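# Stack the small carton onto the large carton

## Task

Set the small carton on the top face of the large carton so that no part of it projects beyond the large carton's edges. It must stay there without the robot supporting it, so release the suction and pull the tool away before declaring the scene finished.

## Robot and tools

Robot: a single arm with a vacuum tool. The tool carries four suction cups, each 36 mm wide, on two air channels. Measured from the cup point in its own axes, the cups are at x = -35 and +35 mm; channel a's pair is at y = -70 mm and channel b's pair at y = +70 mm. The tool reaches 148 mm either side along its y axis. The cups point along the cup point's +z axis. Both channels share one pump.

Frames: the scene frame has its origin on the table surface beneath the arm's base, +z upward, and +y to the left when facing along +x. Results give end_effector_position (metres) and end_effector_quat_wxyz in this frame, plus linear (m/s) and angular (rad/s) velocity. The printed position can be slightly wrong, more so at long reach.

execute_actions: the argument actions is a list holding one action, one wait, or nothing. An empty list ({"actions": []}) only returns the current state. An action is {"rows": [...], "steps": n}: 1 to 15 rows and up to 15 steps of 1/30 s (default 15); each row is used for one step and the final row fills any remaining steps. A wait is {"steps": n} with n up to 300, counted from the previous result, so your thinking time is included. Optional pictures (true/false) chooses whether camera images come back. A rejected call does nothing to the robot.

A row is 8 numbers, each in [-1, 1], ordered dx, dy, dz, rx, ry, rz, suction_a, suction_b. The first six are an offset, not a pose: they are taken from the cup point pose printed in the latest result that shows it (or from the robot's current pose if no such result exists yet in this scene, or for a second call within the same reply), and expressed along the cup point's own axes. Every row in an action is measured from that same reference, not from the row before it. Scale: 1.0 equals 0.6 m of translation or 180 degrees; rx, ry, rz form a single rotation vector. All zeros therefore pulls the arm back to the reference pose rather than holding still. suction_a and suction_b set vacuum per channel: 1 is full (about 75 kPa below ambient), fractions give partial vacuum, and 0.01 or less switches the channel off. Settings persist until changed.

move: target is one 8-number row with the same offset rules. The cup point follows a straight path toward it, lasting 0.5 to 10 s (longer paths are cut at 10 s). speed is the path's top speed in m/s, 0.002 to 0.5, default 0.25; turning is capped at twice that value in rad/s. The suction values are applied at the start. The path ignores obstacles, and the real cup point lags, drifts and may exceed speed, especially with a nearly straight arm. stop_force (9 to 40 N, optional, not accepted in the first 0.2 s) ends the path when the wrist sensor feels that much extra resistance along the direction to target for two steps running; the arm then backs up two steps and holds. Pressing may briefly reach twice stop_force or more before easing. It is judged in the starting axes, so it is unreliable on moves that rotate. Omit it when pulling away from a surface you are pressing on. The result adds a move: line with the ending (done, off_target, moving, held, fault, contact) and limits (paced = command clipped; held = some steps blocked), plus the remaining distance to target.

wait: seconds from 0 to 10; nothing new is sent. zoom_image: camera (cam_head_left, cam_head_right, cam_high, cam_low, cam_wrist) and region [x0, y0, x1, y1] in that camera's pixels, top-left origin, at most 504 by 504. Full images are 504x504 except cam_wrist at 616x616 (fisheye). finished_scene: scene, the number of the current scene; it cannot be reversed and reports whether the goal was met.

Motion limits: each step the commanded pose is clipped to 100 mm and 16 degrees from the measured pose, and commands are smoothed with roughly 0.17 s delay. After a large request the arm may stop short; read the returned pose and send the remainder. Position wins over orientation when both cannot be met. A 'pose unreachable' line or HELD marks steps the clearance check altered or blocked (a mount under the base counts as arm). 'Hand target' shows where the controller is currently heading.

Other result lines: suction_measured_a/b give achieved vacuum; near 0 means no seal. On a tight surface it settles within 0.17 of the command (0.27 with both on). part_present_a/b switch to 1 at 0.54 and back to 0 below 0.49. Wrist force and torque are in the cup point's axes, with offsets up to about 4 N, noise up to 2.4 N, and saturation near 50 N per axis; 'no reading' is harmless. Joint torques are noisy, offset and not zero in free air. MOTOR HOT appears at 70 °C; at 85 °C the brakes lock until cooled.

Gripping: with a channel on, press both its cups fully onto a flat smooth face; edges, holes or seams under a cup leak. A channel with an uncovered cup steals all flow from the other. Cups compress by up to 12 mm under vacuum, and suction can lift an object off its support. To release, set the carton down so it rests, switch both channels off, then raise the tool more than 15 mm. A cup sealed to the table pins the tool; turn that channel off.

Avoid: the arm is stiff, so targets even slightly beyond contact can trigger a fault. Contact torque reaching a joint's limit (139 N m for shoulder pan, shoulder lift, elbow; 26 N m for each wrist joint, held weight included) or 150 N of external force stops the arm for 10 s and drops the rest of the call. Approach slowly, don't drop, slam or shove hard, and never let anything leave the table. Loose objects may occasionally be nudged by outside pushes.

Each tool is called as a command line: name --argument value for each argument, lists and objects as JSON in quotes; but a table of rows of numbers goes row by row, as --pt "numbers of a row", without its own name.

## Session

execute_actions --actions '[]'

Scene clock: 0.00 s of 5300.00 s.
end_effector_position=(+0.4254, +0.0090, +0.4024) suction_measured_a=0.00 part_present_a=0 suction_measured_b=0.00 part_present_b=0 end_effector_quat_wxyz=(+0.002, -0.010, +1.000, -0.001) end_effector_velocity=(+0.000, +0.000, +0.001) end_effector_angular_velocity=(+0.000, -0.001, +0.003)
Joint positions: [-0.315 -1.768  1.733 -1.532 -1.573  1.256]
Joint velocities: [ 0.001 -0.    -0.001 -0.     0.001 -0.002]
Joint torques (N m, as the arm reports them, + toward a larger angle): no reading
Motor temperatures (°C, as the motors report them): [30 30 30 33 35 38]
Wrist force (N, on the end effector, along its own x y z axes, offset not removed): no reading
Wrist torque (N m, same axes, about the end effector's origin, offset not removed): no reading
Hand target: +0.425, +0.009, +0.402; +0.002, -0.010, +1.000, -0.001

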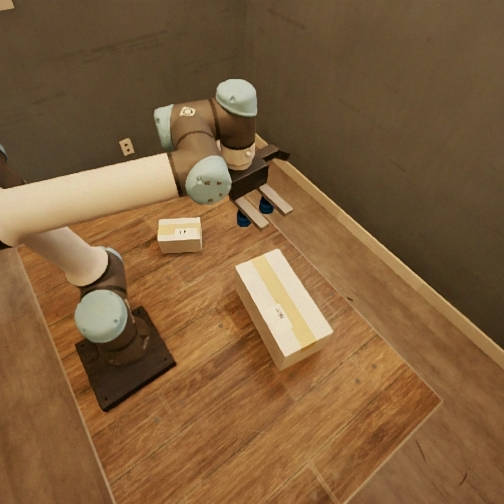

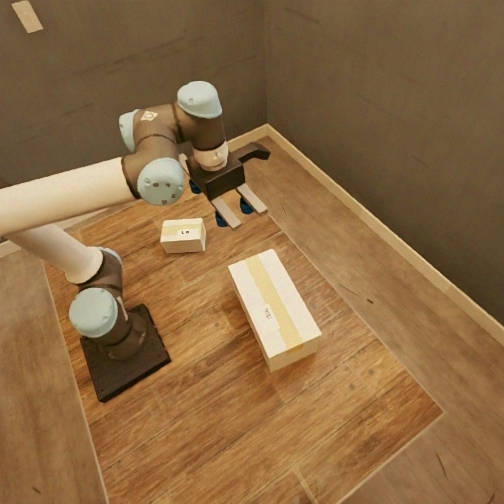

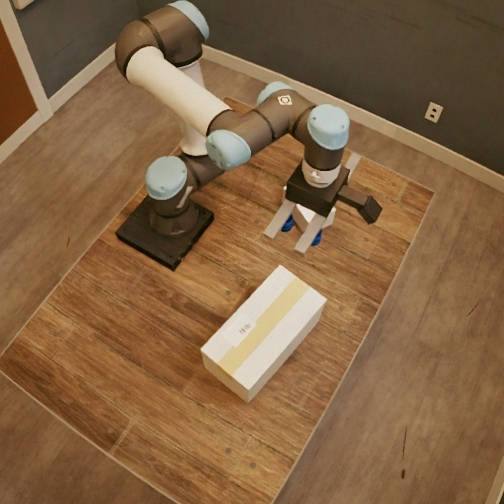

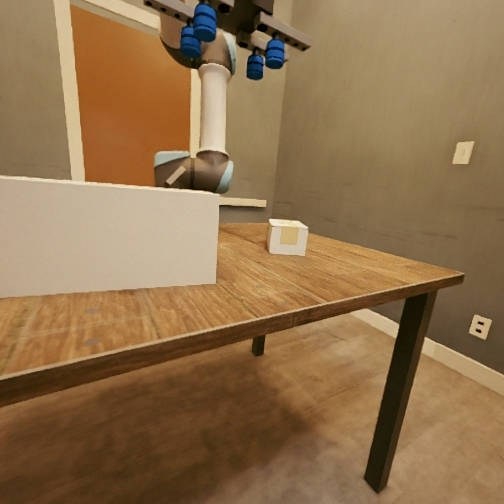

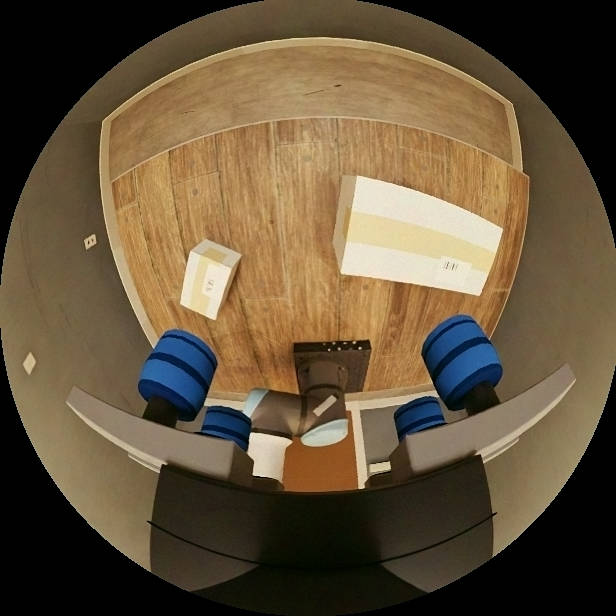

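move --target '[0.094,0.527,0.45,0,0,0.16,0,0]' --speed 0.4

Scene clock: 5.27 s of 5300.00 s.
end_effector_position=(+0.3645, +0.3230, +0.1317) suction_measured_a=0.00 part_present_a=0 suction_measured_b=0.00 part_present_b=0 end_effector_quat_wxyz=(+0.003, +0.239, +0.971, -0.001) end_effector_velocity=(+0.001, +0.002, -0.001) end_effector_angular_velocity=(-0.001, -0.004, -0.003)
Joint positions: [ 0.428 -1.394  2.112 -2.284 -1.572  2.501]
Joint velocities: [ 0.004  0.004 -0.002 -0.004 -0.003  0.007]
Joint torques (N m, as the arm reports them, + toward a larger angle): [  7.91 -22.05 -29.68  -5.12  -1.63   1.61]
Motor temperatures (°C, as the motors report them): [30 30 30 33 35 38]
Wrist force (N, on the end effector, along its own x y z axes, offset not removed): [1.4 1.0 2.3]
Wrist torque (N m, same axes, about the end effector's origin, offset not removed): [0.08 -0.20 -0.07]
Hand target: +0.365, +0.323, +0.132; +0.003, +0.239, +0.971, -0.001
Off the commanded pose: 0.001 m, 0 deg.
After step 90, 0.33 s passed at rest.
move: done

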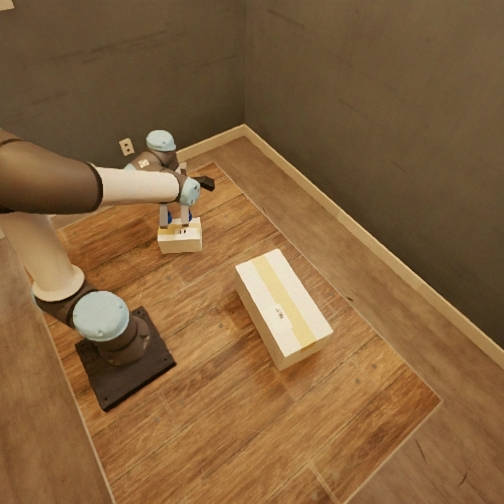

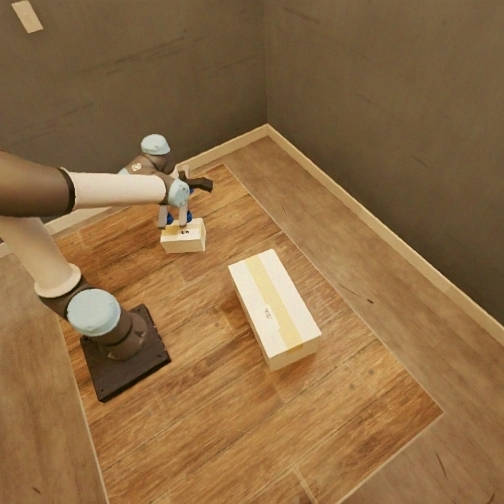

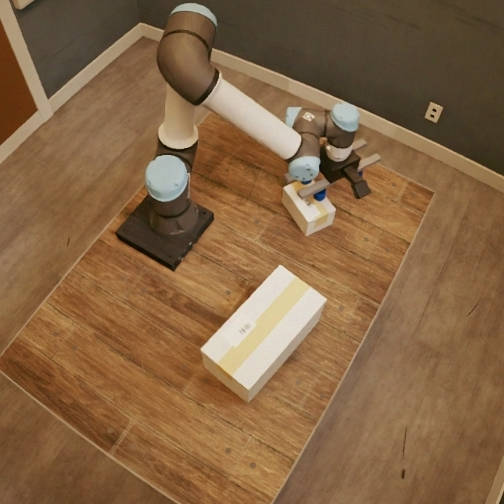

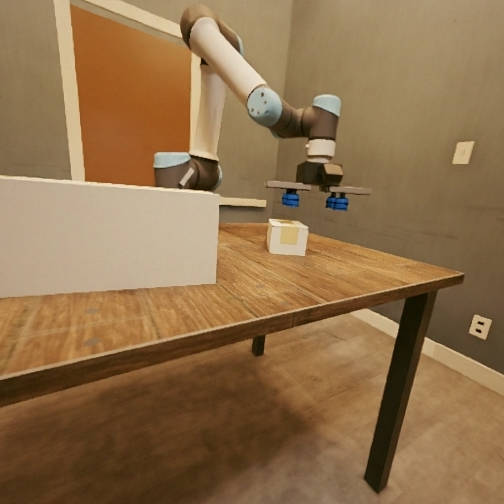

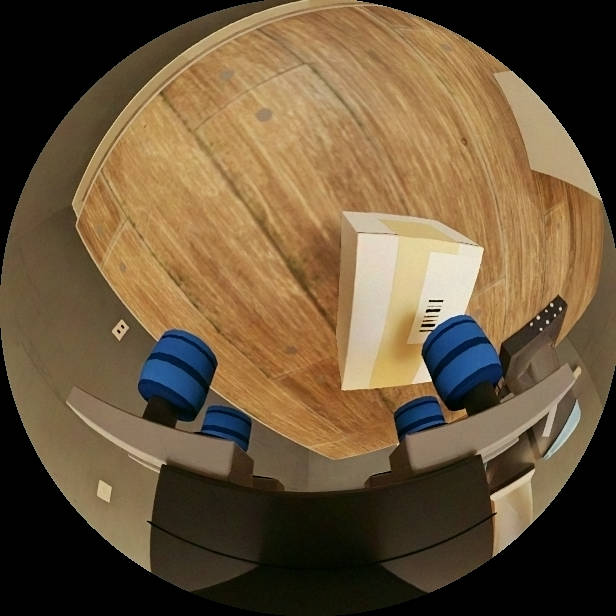

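move --target '[0.016,0,0.068,0,0,0.01,0,0]'

move --target '[0,0,0.032,0,0,0,1,0]' --speed 0.015 --stop_force 15

Scene clock: 8.07 s of 5300.00 s.
end_effector_position=(+0.3562, +0.3273, +0.0912) suction_measured_a=0.00 part_present_a=0 suction_measured_b=0.00 part_present_b=0 end_effector_quat_wxyz=(+0.003, +0.254, +0.967, -0.001) end_effector_velocity=(-0.001, +0.001, -0.002) end_effector_angular_velocity=(+0.001, -0.001, -0.001)
Joint positions: [ 0.444 -1.322  2.161 -2.406 -1.572  2.549]
Joint velocities: [ 0.001  0.004  0.003 -0.008  0.     0.002]
Joint torques (N m, as the arm reports them, + toward a larger angle): [  6.9  -22.    -8.42  -5.41  -1.6    2.15]
Motor temperatures (°C, as the motors report them): [30 30 30 33 35 38]
Wrist force (N, on the end effector, along its own x y z axes, offset not removed): [0.7 0.2 1.6]
Wrist torque (N m, same axes, about the end effector's origin, offset not removed): [0.00 -0.03 -0.06]
Hand target: +0.356, +0.327, +0.091; +0.003, +0.254, +0.967, -0.001
Off the commanded pose: 0.000 m, 0 deg.
move: done

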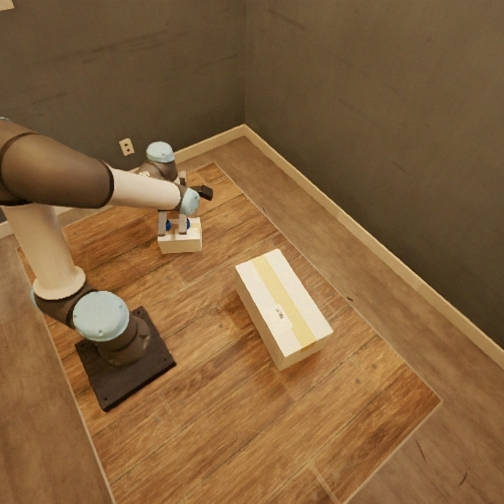

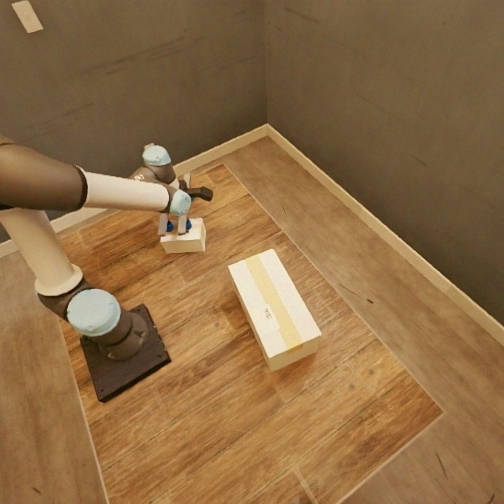

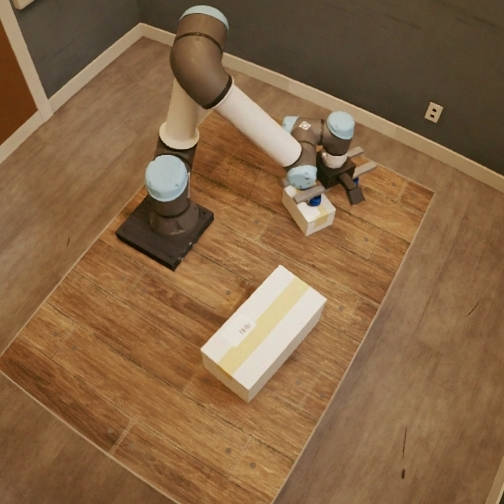

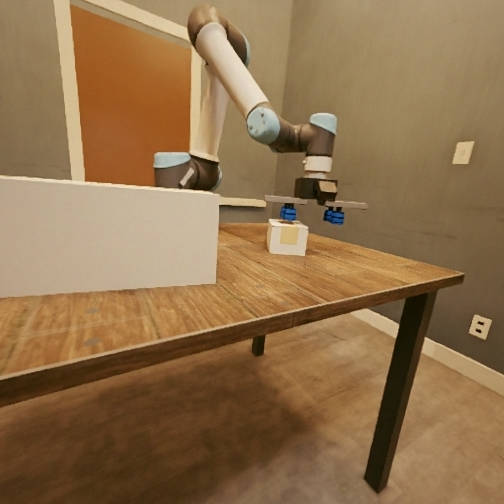

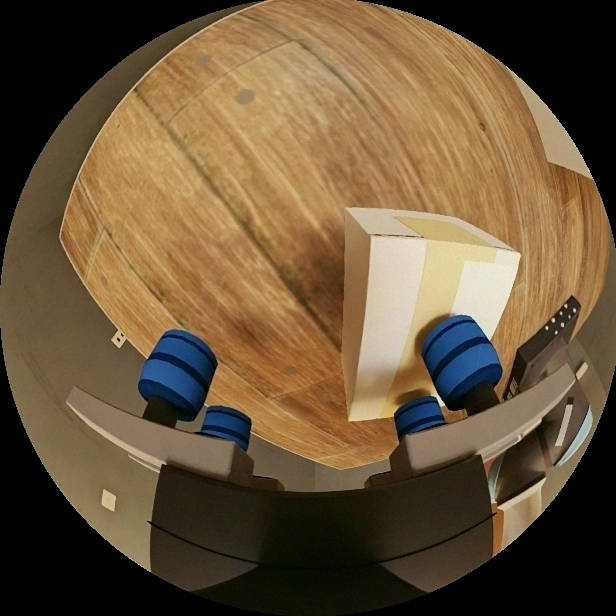

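Scene clock: 9.60 s of 5300.00 s.
end_effector_position=(+0.3563, +0.3273, +0.0724) suction_measured_a=0.88 part_present_a=1 suction_measured_b=0.00 part_present_b=0 end_effector_quat_wxyz=(+0.003, +0.254, +0.967, -0.001) end_effector_velocity=(-0.000, +0.000, -0.004) end_effector_angular_velocity=(+0.000, +0.001, +0.002)
Joint positions: [ 0.444 -1.281  2.176 -2.462 -1.572  2.549]
Joint velocities: [ 0.001  0.008  0.003 -0.01   0.    -0.001]
Joint torques (N m, as the arm reports them, + toward a larger angle): [ -1.4  -27.71 -10.12  -5.93  -0.3   -0.88]
Motor temperatures (°C, as the motors report them): [30 30 30 33 35 38]
Wrist force (N, on the end effector, along its own x y z axes, offset not removed): [0.6 1.8 7.1]
Wrist torque (N m, same axes, about the end effector's origin, offset not removed): [-0.19 0.10 -0.04]
Hand target: +0.356, +0.327, +0.072; +0.003, +0.254, +0.967, -0.001
Off the commanded pose: 0.000 m, 0 deg.
move: done

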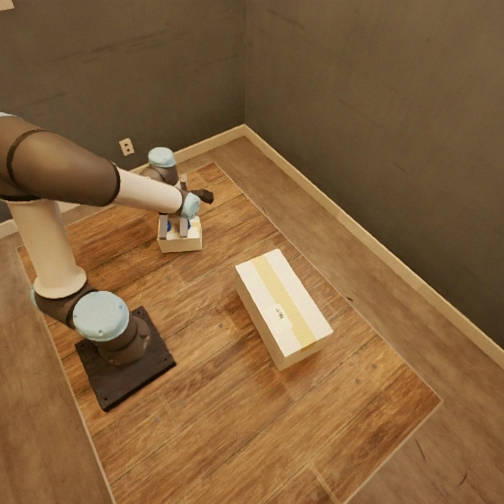

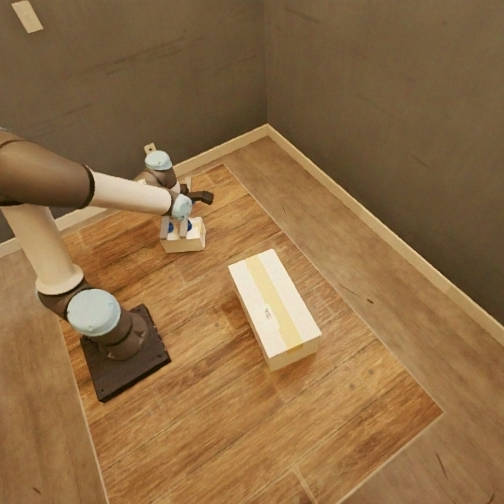

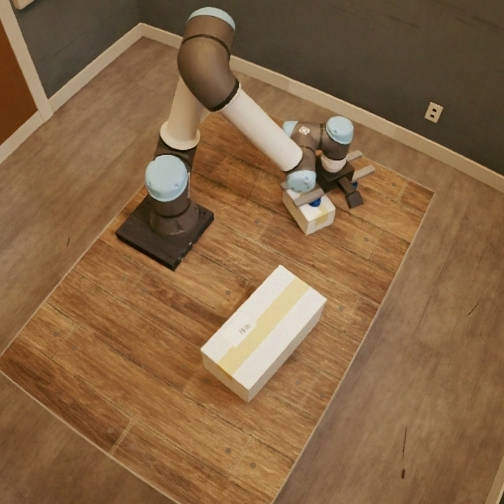

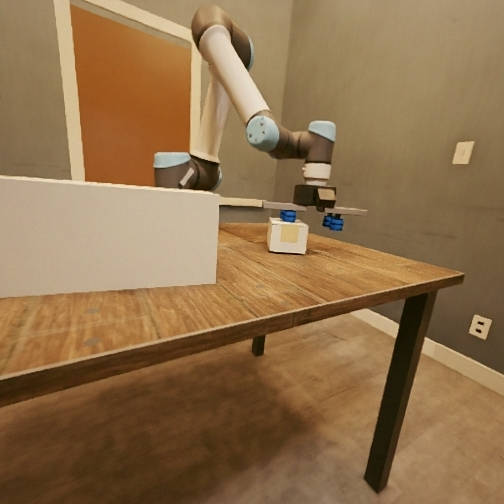

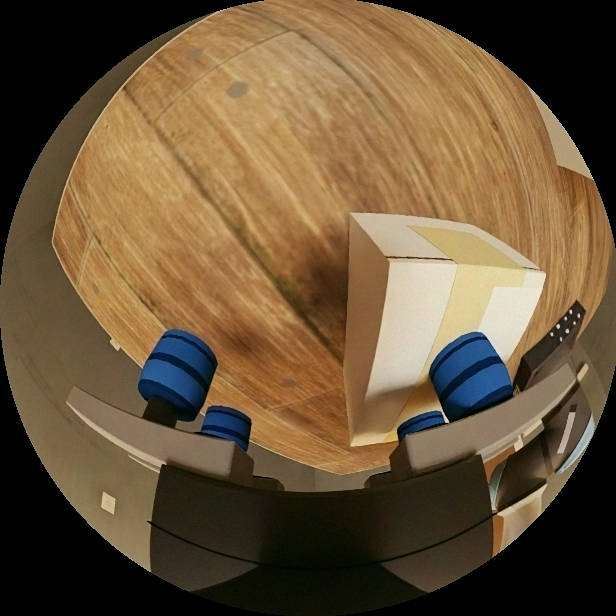

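move --target '[0,-0.1,-0.3,0,0,0,1,0]' --speed 0.3

move --target '[-0.652,-0.55,0,0,0,0.403,1,0]' --speed 0.35

Scene clock: 15.50 s of 5300.00 s.
end_effector_position=(+0.3258, +0.2755, +0.2519) suction_measured_a=0.89 part_present_a=1 suction_measured_b=0.00 part_present_b=0 end_effector_quat_wxyz=(+0.003, +0.254, +0.967, -0.001) end_effector_velocity=(-0.000, -0.001, +0.003) end_effector_angular_velocity=(+0.000, +0.000, -0.001)
Joint positions: [ 0.363 -1.709  2.074 -1.932 -1.572  2.467]
Joint velocities: [-0.003 -0.006 -0.004  0.01   0.    -0.002]
Joint torques (N m, as the arm reports them, + toward a larger angle): [ -8.14 -36.68 -38.52  -2.02   1.56  -1.34]
Motor temperatures (°C, as the motors report them): [30 30 30 33 35 38]
Wrist force (N, on the end effector, along its own x y z axes, offset not removed): [1.2 -1.1 7.8]
Wrist torque (N m, same axes, about the end effector's origin, offset not removed): [-0.55 0.03 0.05]
Hand target: +0.326, +0.275, +0.252; +0.003, +0.254, +0.967, -0.001
Off the commanded pose: 0.001 m, 0 deg.
After step 90, 1.50 s passed at rest.
move: done

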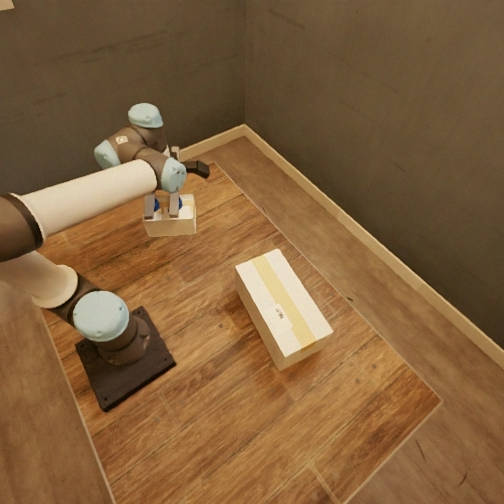

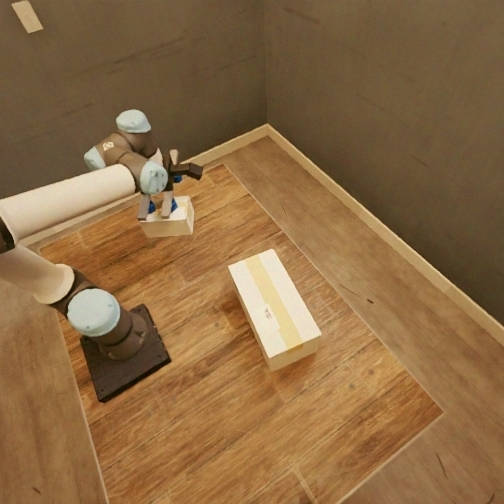

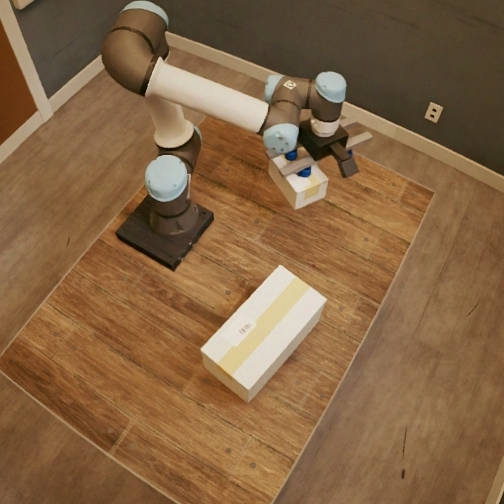

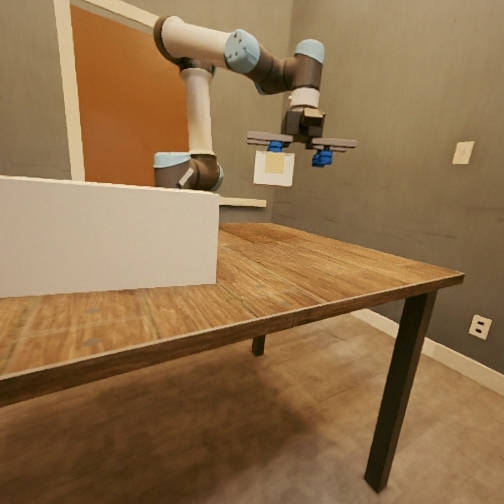

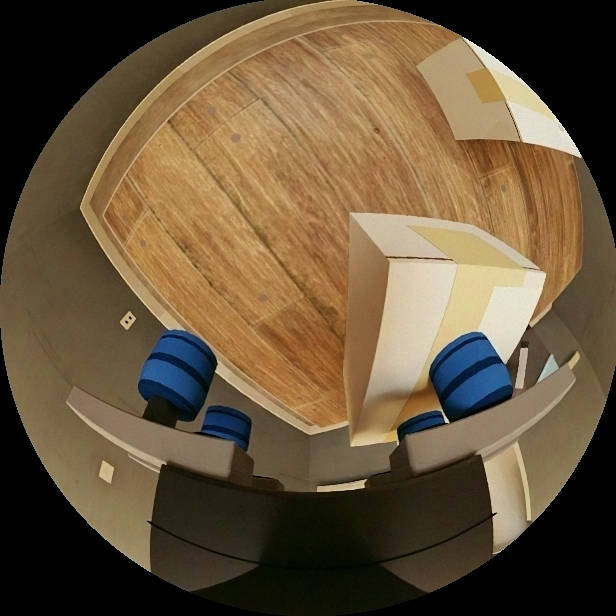

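Scene clock: 18.07 s of 5300.00 s.
end_effector_position=(+0.5044, -0.2030, +0.2536) suction_measured_a=0.89 part_present_a=1 suction_measured_b=0.00 part_present_b=0 end_effector_quat_wxyz=(+0.001, +0.777, +0.630, +0.002) end_effector_velocity=(+0.001, -0.003, +0.000) end_effector_angular_velocity=(-0.000, +0.000, -0.007)
Joint positions: [-0.648 -1.42   1.784 -1.931 -1.572  2.722]
Joint velocities: [-0.002  0.005 -0.007  0.002 -0.     0.004]
Joint torques (N m, as the arm reports them, + toward a larger angle): [ -7.   -27.61 -36.54  -2.42  -1.9    1.89]
Motor temperatures (°C, as the motors report them): [30 30 30 33 35 38]
Wrist force (N, on the end effector, along its own x y z axes, offset not removed): [0.6 0.6 8.8]
Wrist torque (N m, same axes, about the end effector's origin, offset not removed): [-0.39 0.03 -0.02]
Hand target: +0.505, -0.203, +0.254; +0.001, +0.777, +0.629, +0.002
Off the commanded pose: 0.002 m, 0 deg.
move: done

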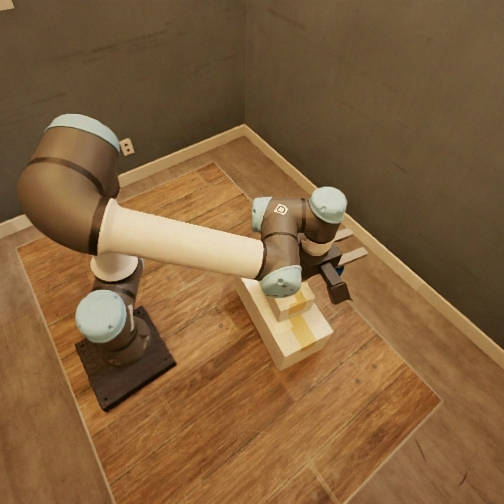

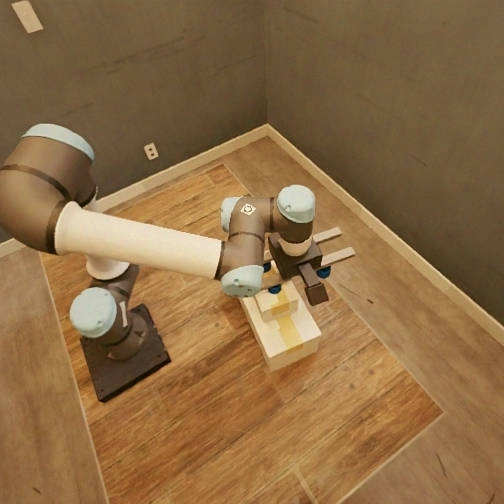

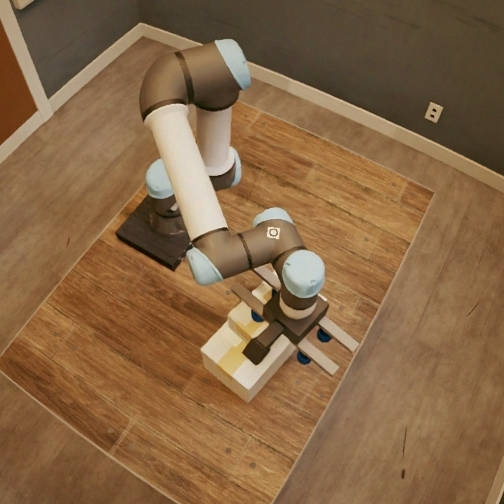

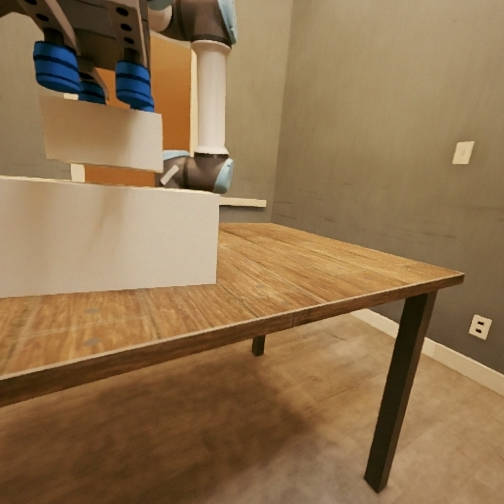

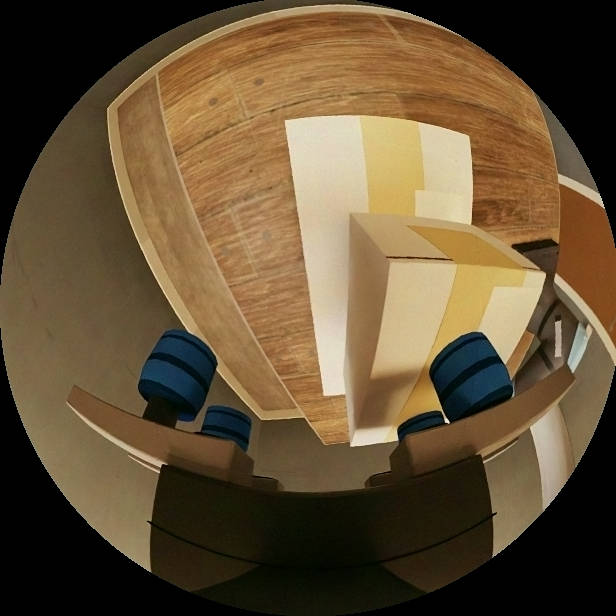

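move --target '[0,0.012,0.038,0,0,-0.018,1,0]' --speed 0.1

move --target '[0,0,0.04,0,0,0,1,0]' --speed 0.006 --stop_force 9

Scene clock: 23.80 s of 5300.00 s.
end_effector_position=(+0.5114, -0.2045, +0.2312) suction_measured_a=0.89 part_present_a=1 suction_measured_b=0.00 part_present_b=0 end_effector_quat_wxyz=(+0.001, +0.759, +0.651, +0.002) end_effector_velocity=(+0.001, -0.001, -0.002) end_effector_angular_velocity=(-0.001, -0.001, +0.005)
Joint positions: [-0.642 -1.384  1.802 -1.985 -1.572  2.672]
Joint velocities: [-0.     0.003  0.001 -0.006 -0.    -0.005]
Joint torques (N m, as the arm reports them, + toward a larger angle): [  7.12 -29.77 -17.33  -5.47   1.22  -1.39]
Motor temperatures (°C, as the motors report them): [30 30 30 33 35 38]
Wrist force (N, on the end effector, along its own x y z axes, offset not removed): [0.5 -1.2 9.4]
Wrist torque (N m, same axes, about the end effector's origin, offset not removed): [-0.55 0.04 -0.08]
Hand target: +0.512, -0.205, +0.231; +0.001, +0.759, +0.651, +0.002
Off the commanded pose: 0.000 m, 0 deg.
After step 90, 1.83 s passed at rest.
move: done

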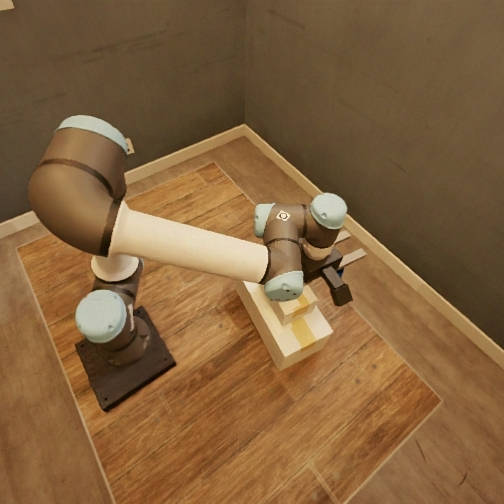

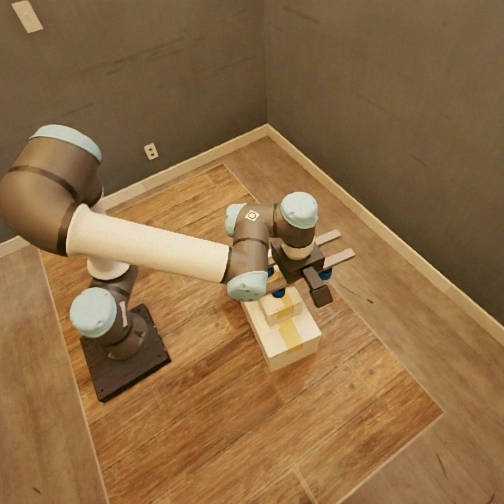

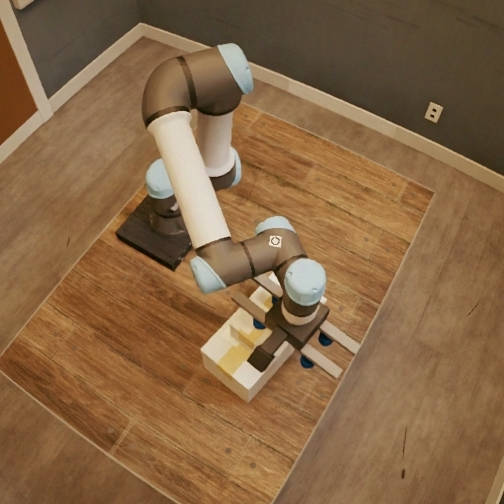

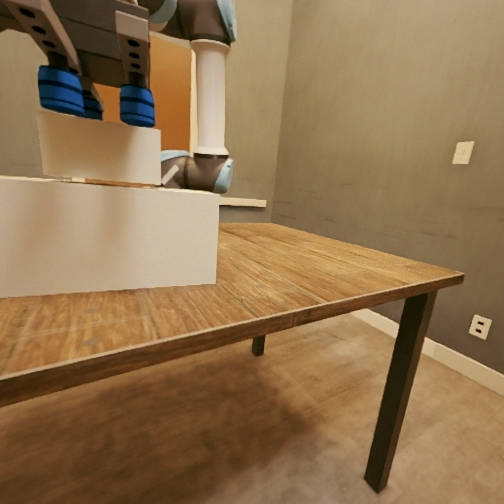

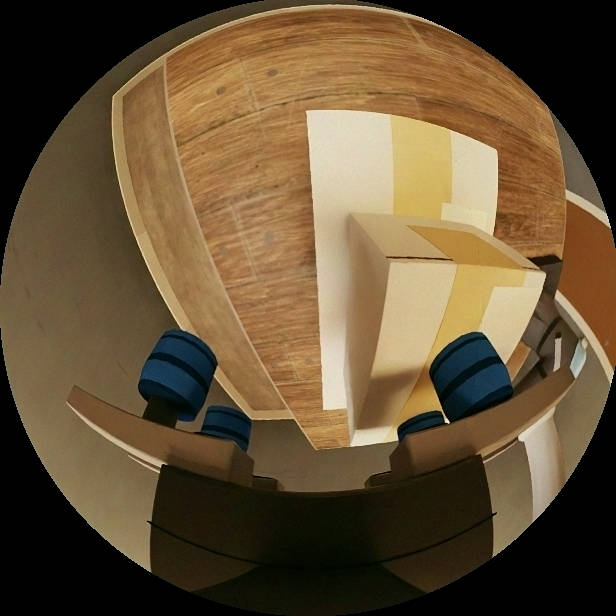

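Scene clock: 25.50 s of 5300.00 s.
end_effector_position=(+0.5115, -0.2045, +0.2233) suction_measured_a=0.89 part_present_a=1 suction_measured_b=0.00 part_present_b=0 end_effector_quat_wxyz=(+0.001, +0.759, +0.651, +0.002) end_effector_velocity=(-0.000, +0.001, +0.001) end_effector_angular_velocity=(+0.001, +0.003, +0.002)
Joint positions: [-0.642 -1.376  1.815 -2.006 -1.572  2.672]
Joint velocities: [ 0.001 -0.001 -0.002  0.006 -0.001 -0.001]
Joint torques (N m, as the arm reports them, + toward a larger angle): [  1.8  -32.83 -21.53  -0.33  -1.12   1.09]
Motor temperatures (°C, as the motors report them): [30 30 30 33 35 38]
Wrist force (N, on the end effector, along its own x y z axes, offset not removed): [2.5 7.0 -28.9]
Wrist torque (N m, same axes, about the end effector's origin, offset not removed): [2.64 -0.06 0.08]
Hand target: +0.512, -0.205, +0.224; +0.001, +0.759, +0.651, +0.002
Off the commanded pose: 0.016 m, 0 deg.
move: contact

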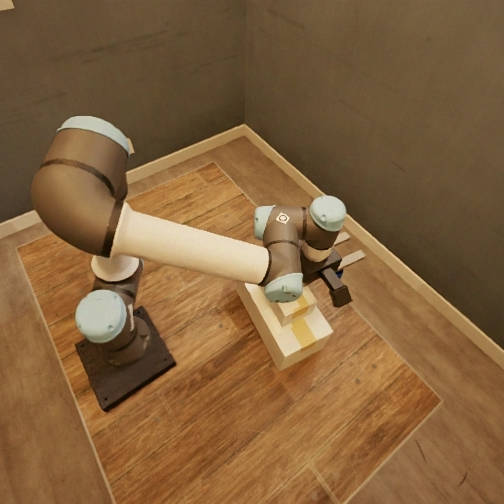

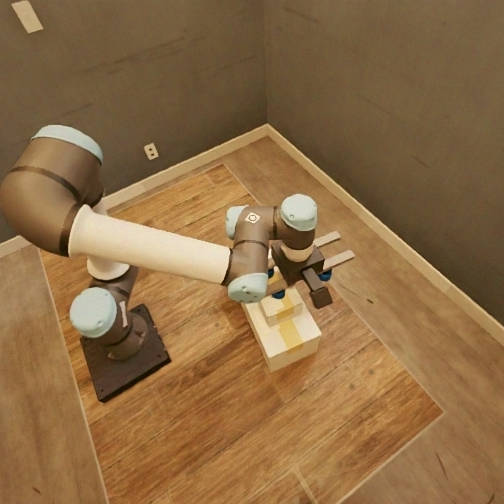

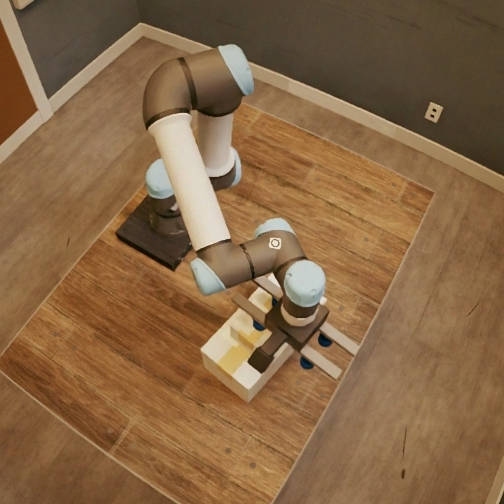

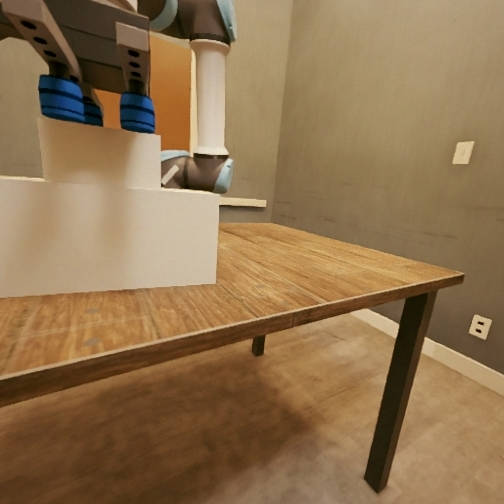

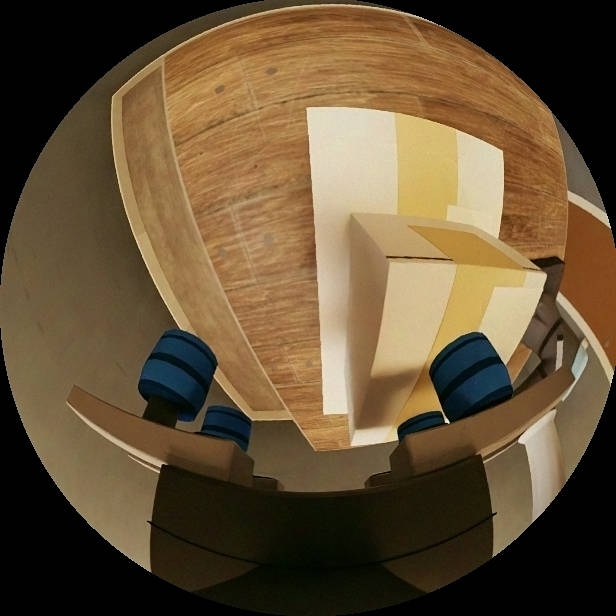

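move --target '[0,0,-0.25,0,0,0,0,0]'

Scene clock: 28.03 s of 5300.00 s.
end_effector_position=(+0.5105, -0.2045, +0.3729) suction_measured_a=0.00 part_present_a=0 suction_measured_b=0.00 part_present_b=0 end_effector_quat_wxyz=(+0.002, +0.759, +0.651, +0.002) end_effector_velocity=(-0.000, -0.001, +0.002) end_effector_angular_velocity=(+0.002, +0.004, +0.001)
Joint positions: [-0.642 -1.462  1.52  -1.625 -1.572  2.672]
Joint velocities: [-0.001  0.002 -0.009  0.011 -0.001 -0.002]
Joint torques (N m, as the arm reports them, + toward a larger angle): [ -8.57 -24.89 -35.04  -2.56  -1.5   -2.17]
Motor temperatures (°C, as the motors report them): [30 30 30 33 35 38]
Wrist force (N, on the end effector, along its own x y z axes, offset not removed): [0.2 0.0 2.4]
Wrist torque (N m, same axes, about the end effector's origin, offset not removed): [0.00 0.08 -0.07]
Hand target: +0.511, -0.205, +0.373; +0.001, +0.759, +0.651, +0.002
Off the commanded pose: 0.001 m, 0 deg.
move: done

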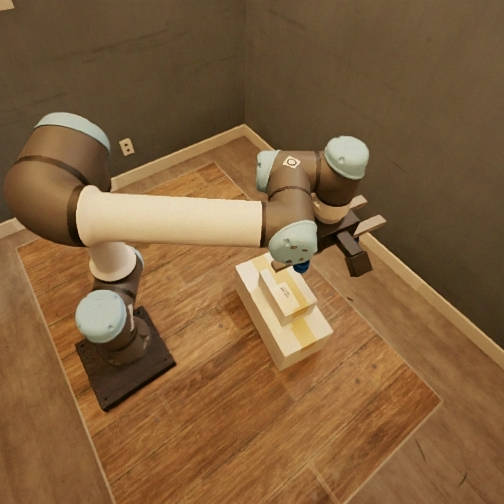

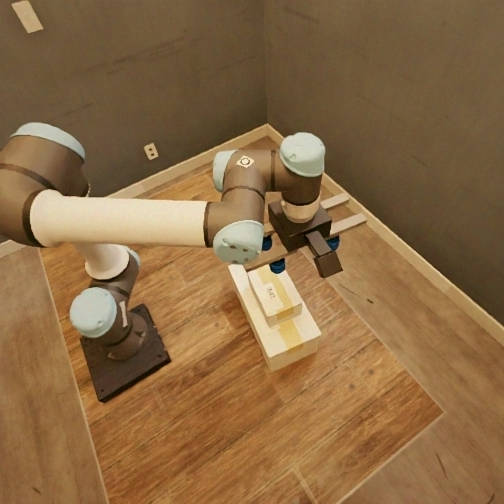

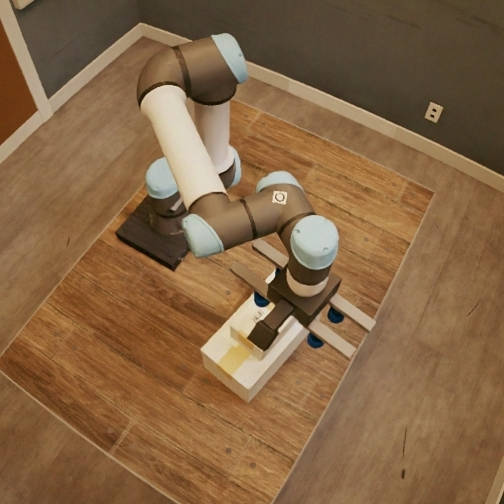

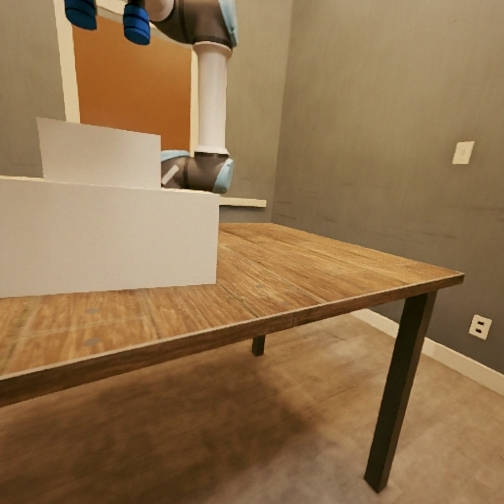

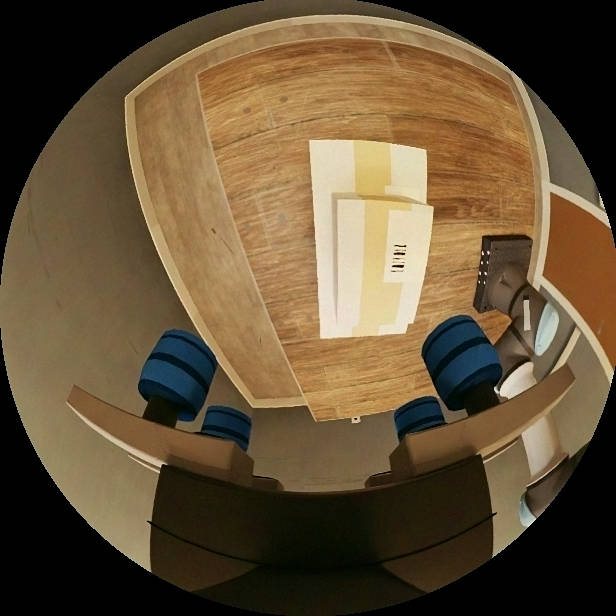

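finished_scene --scene 2

The scene is finished: the task was done.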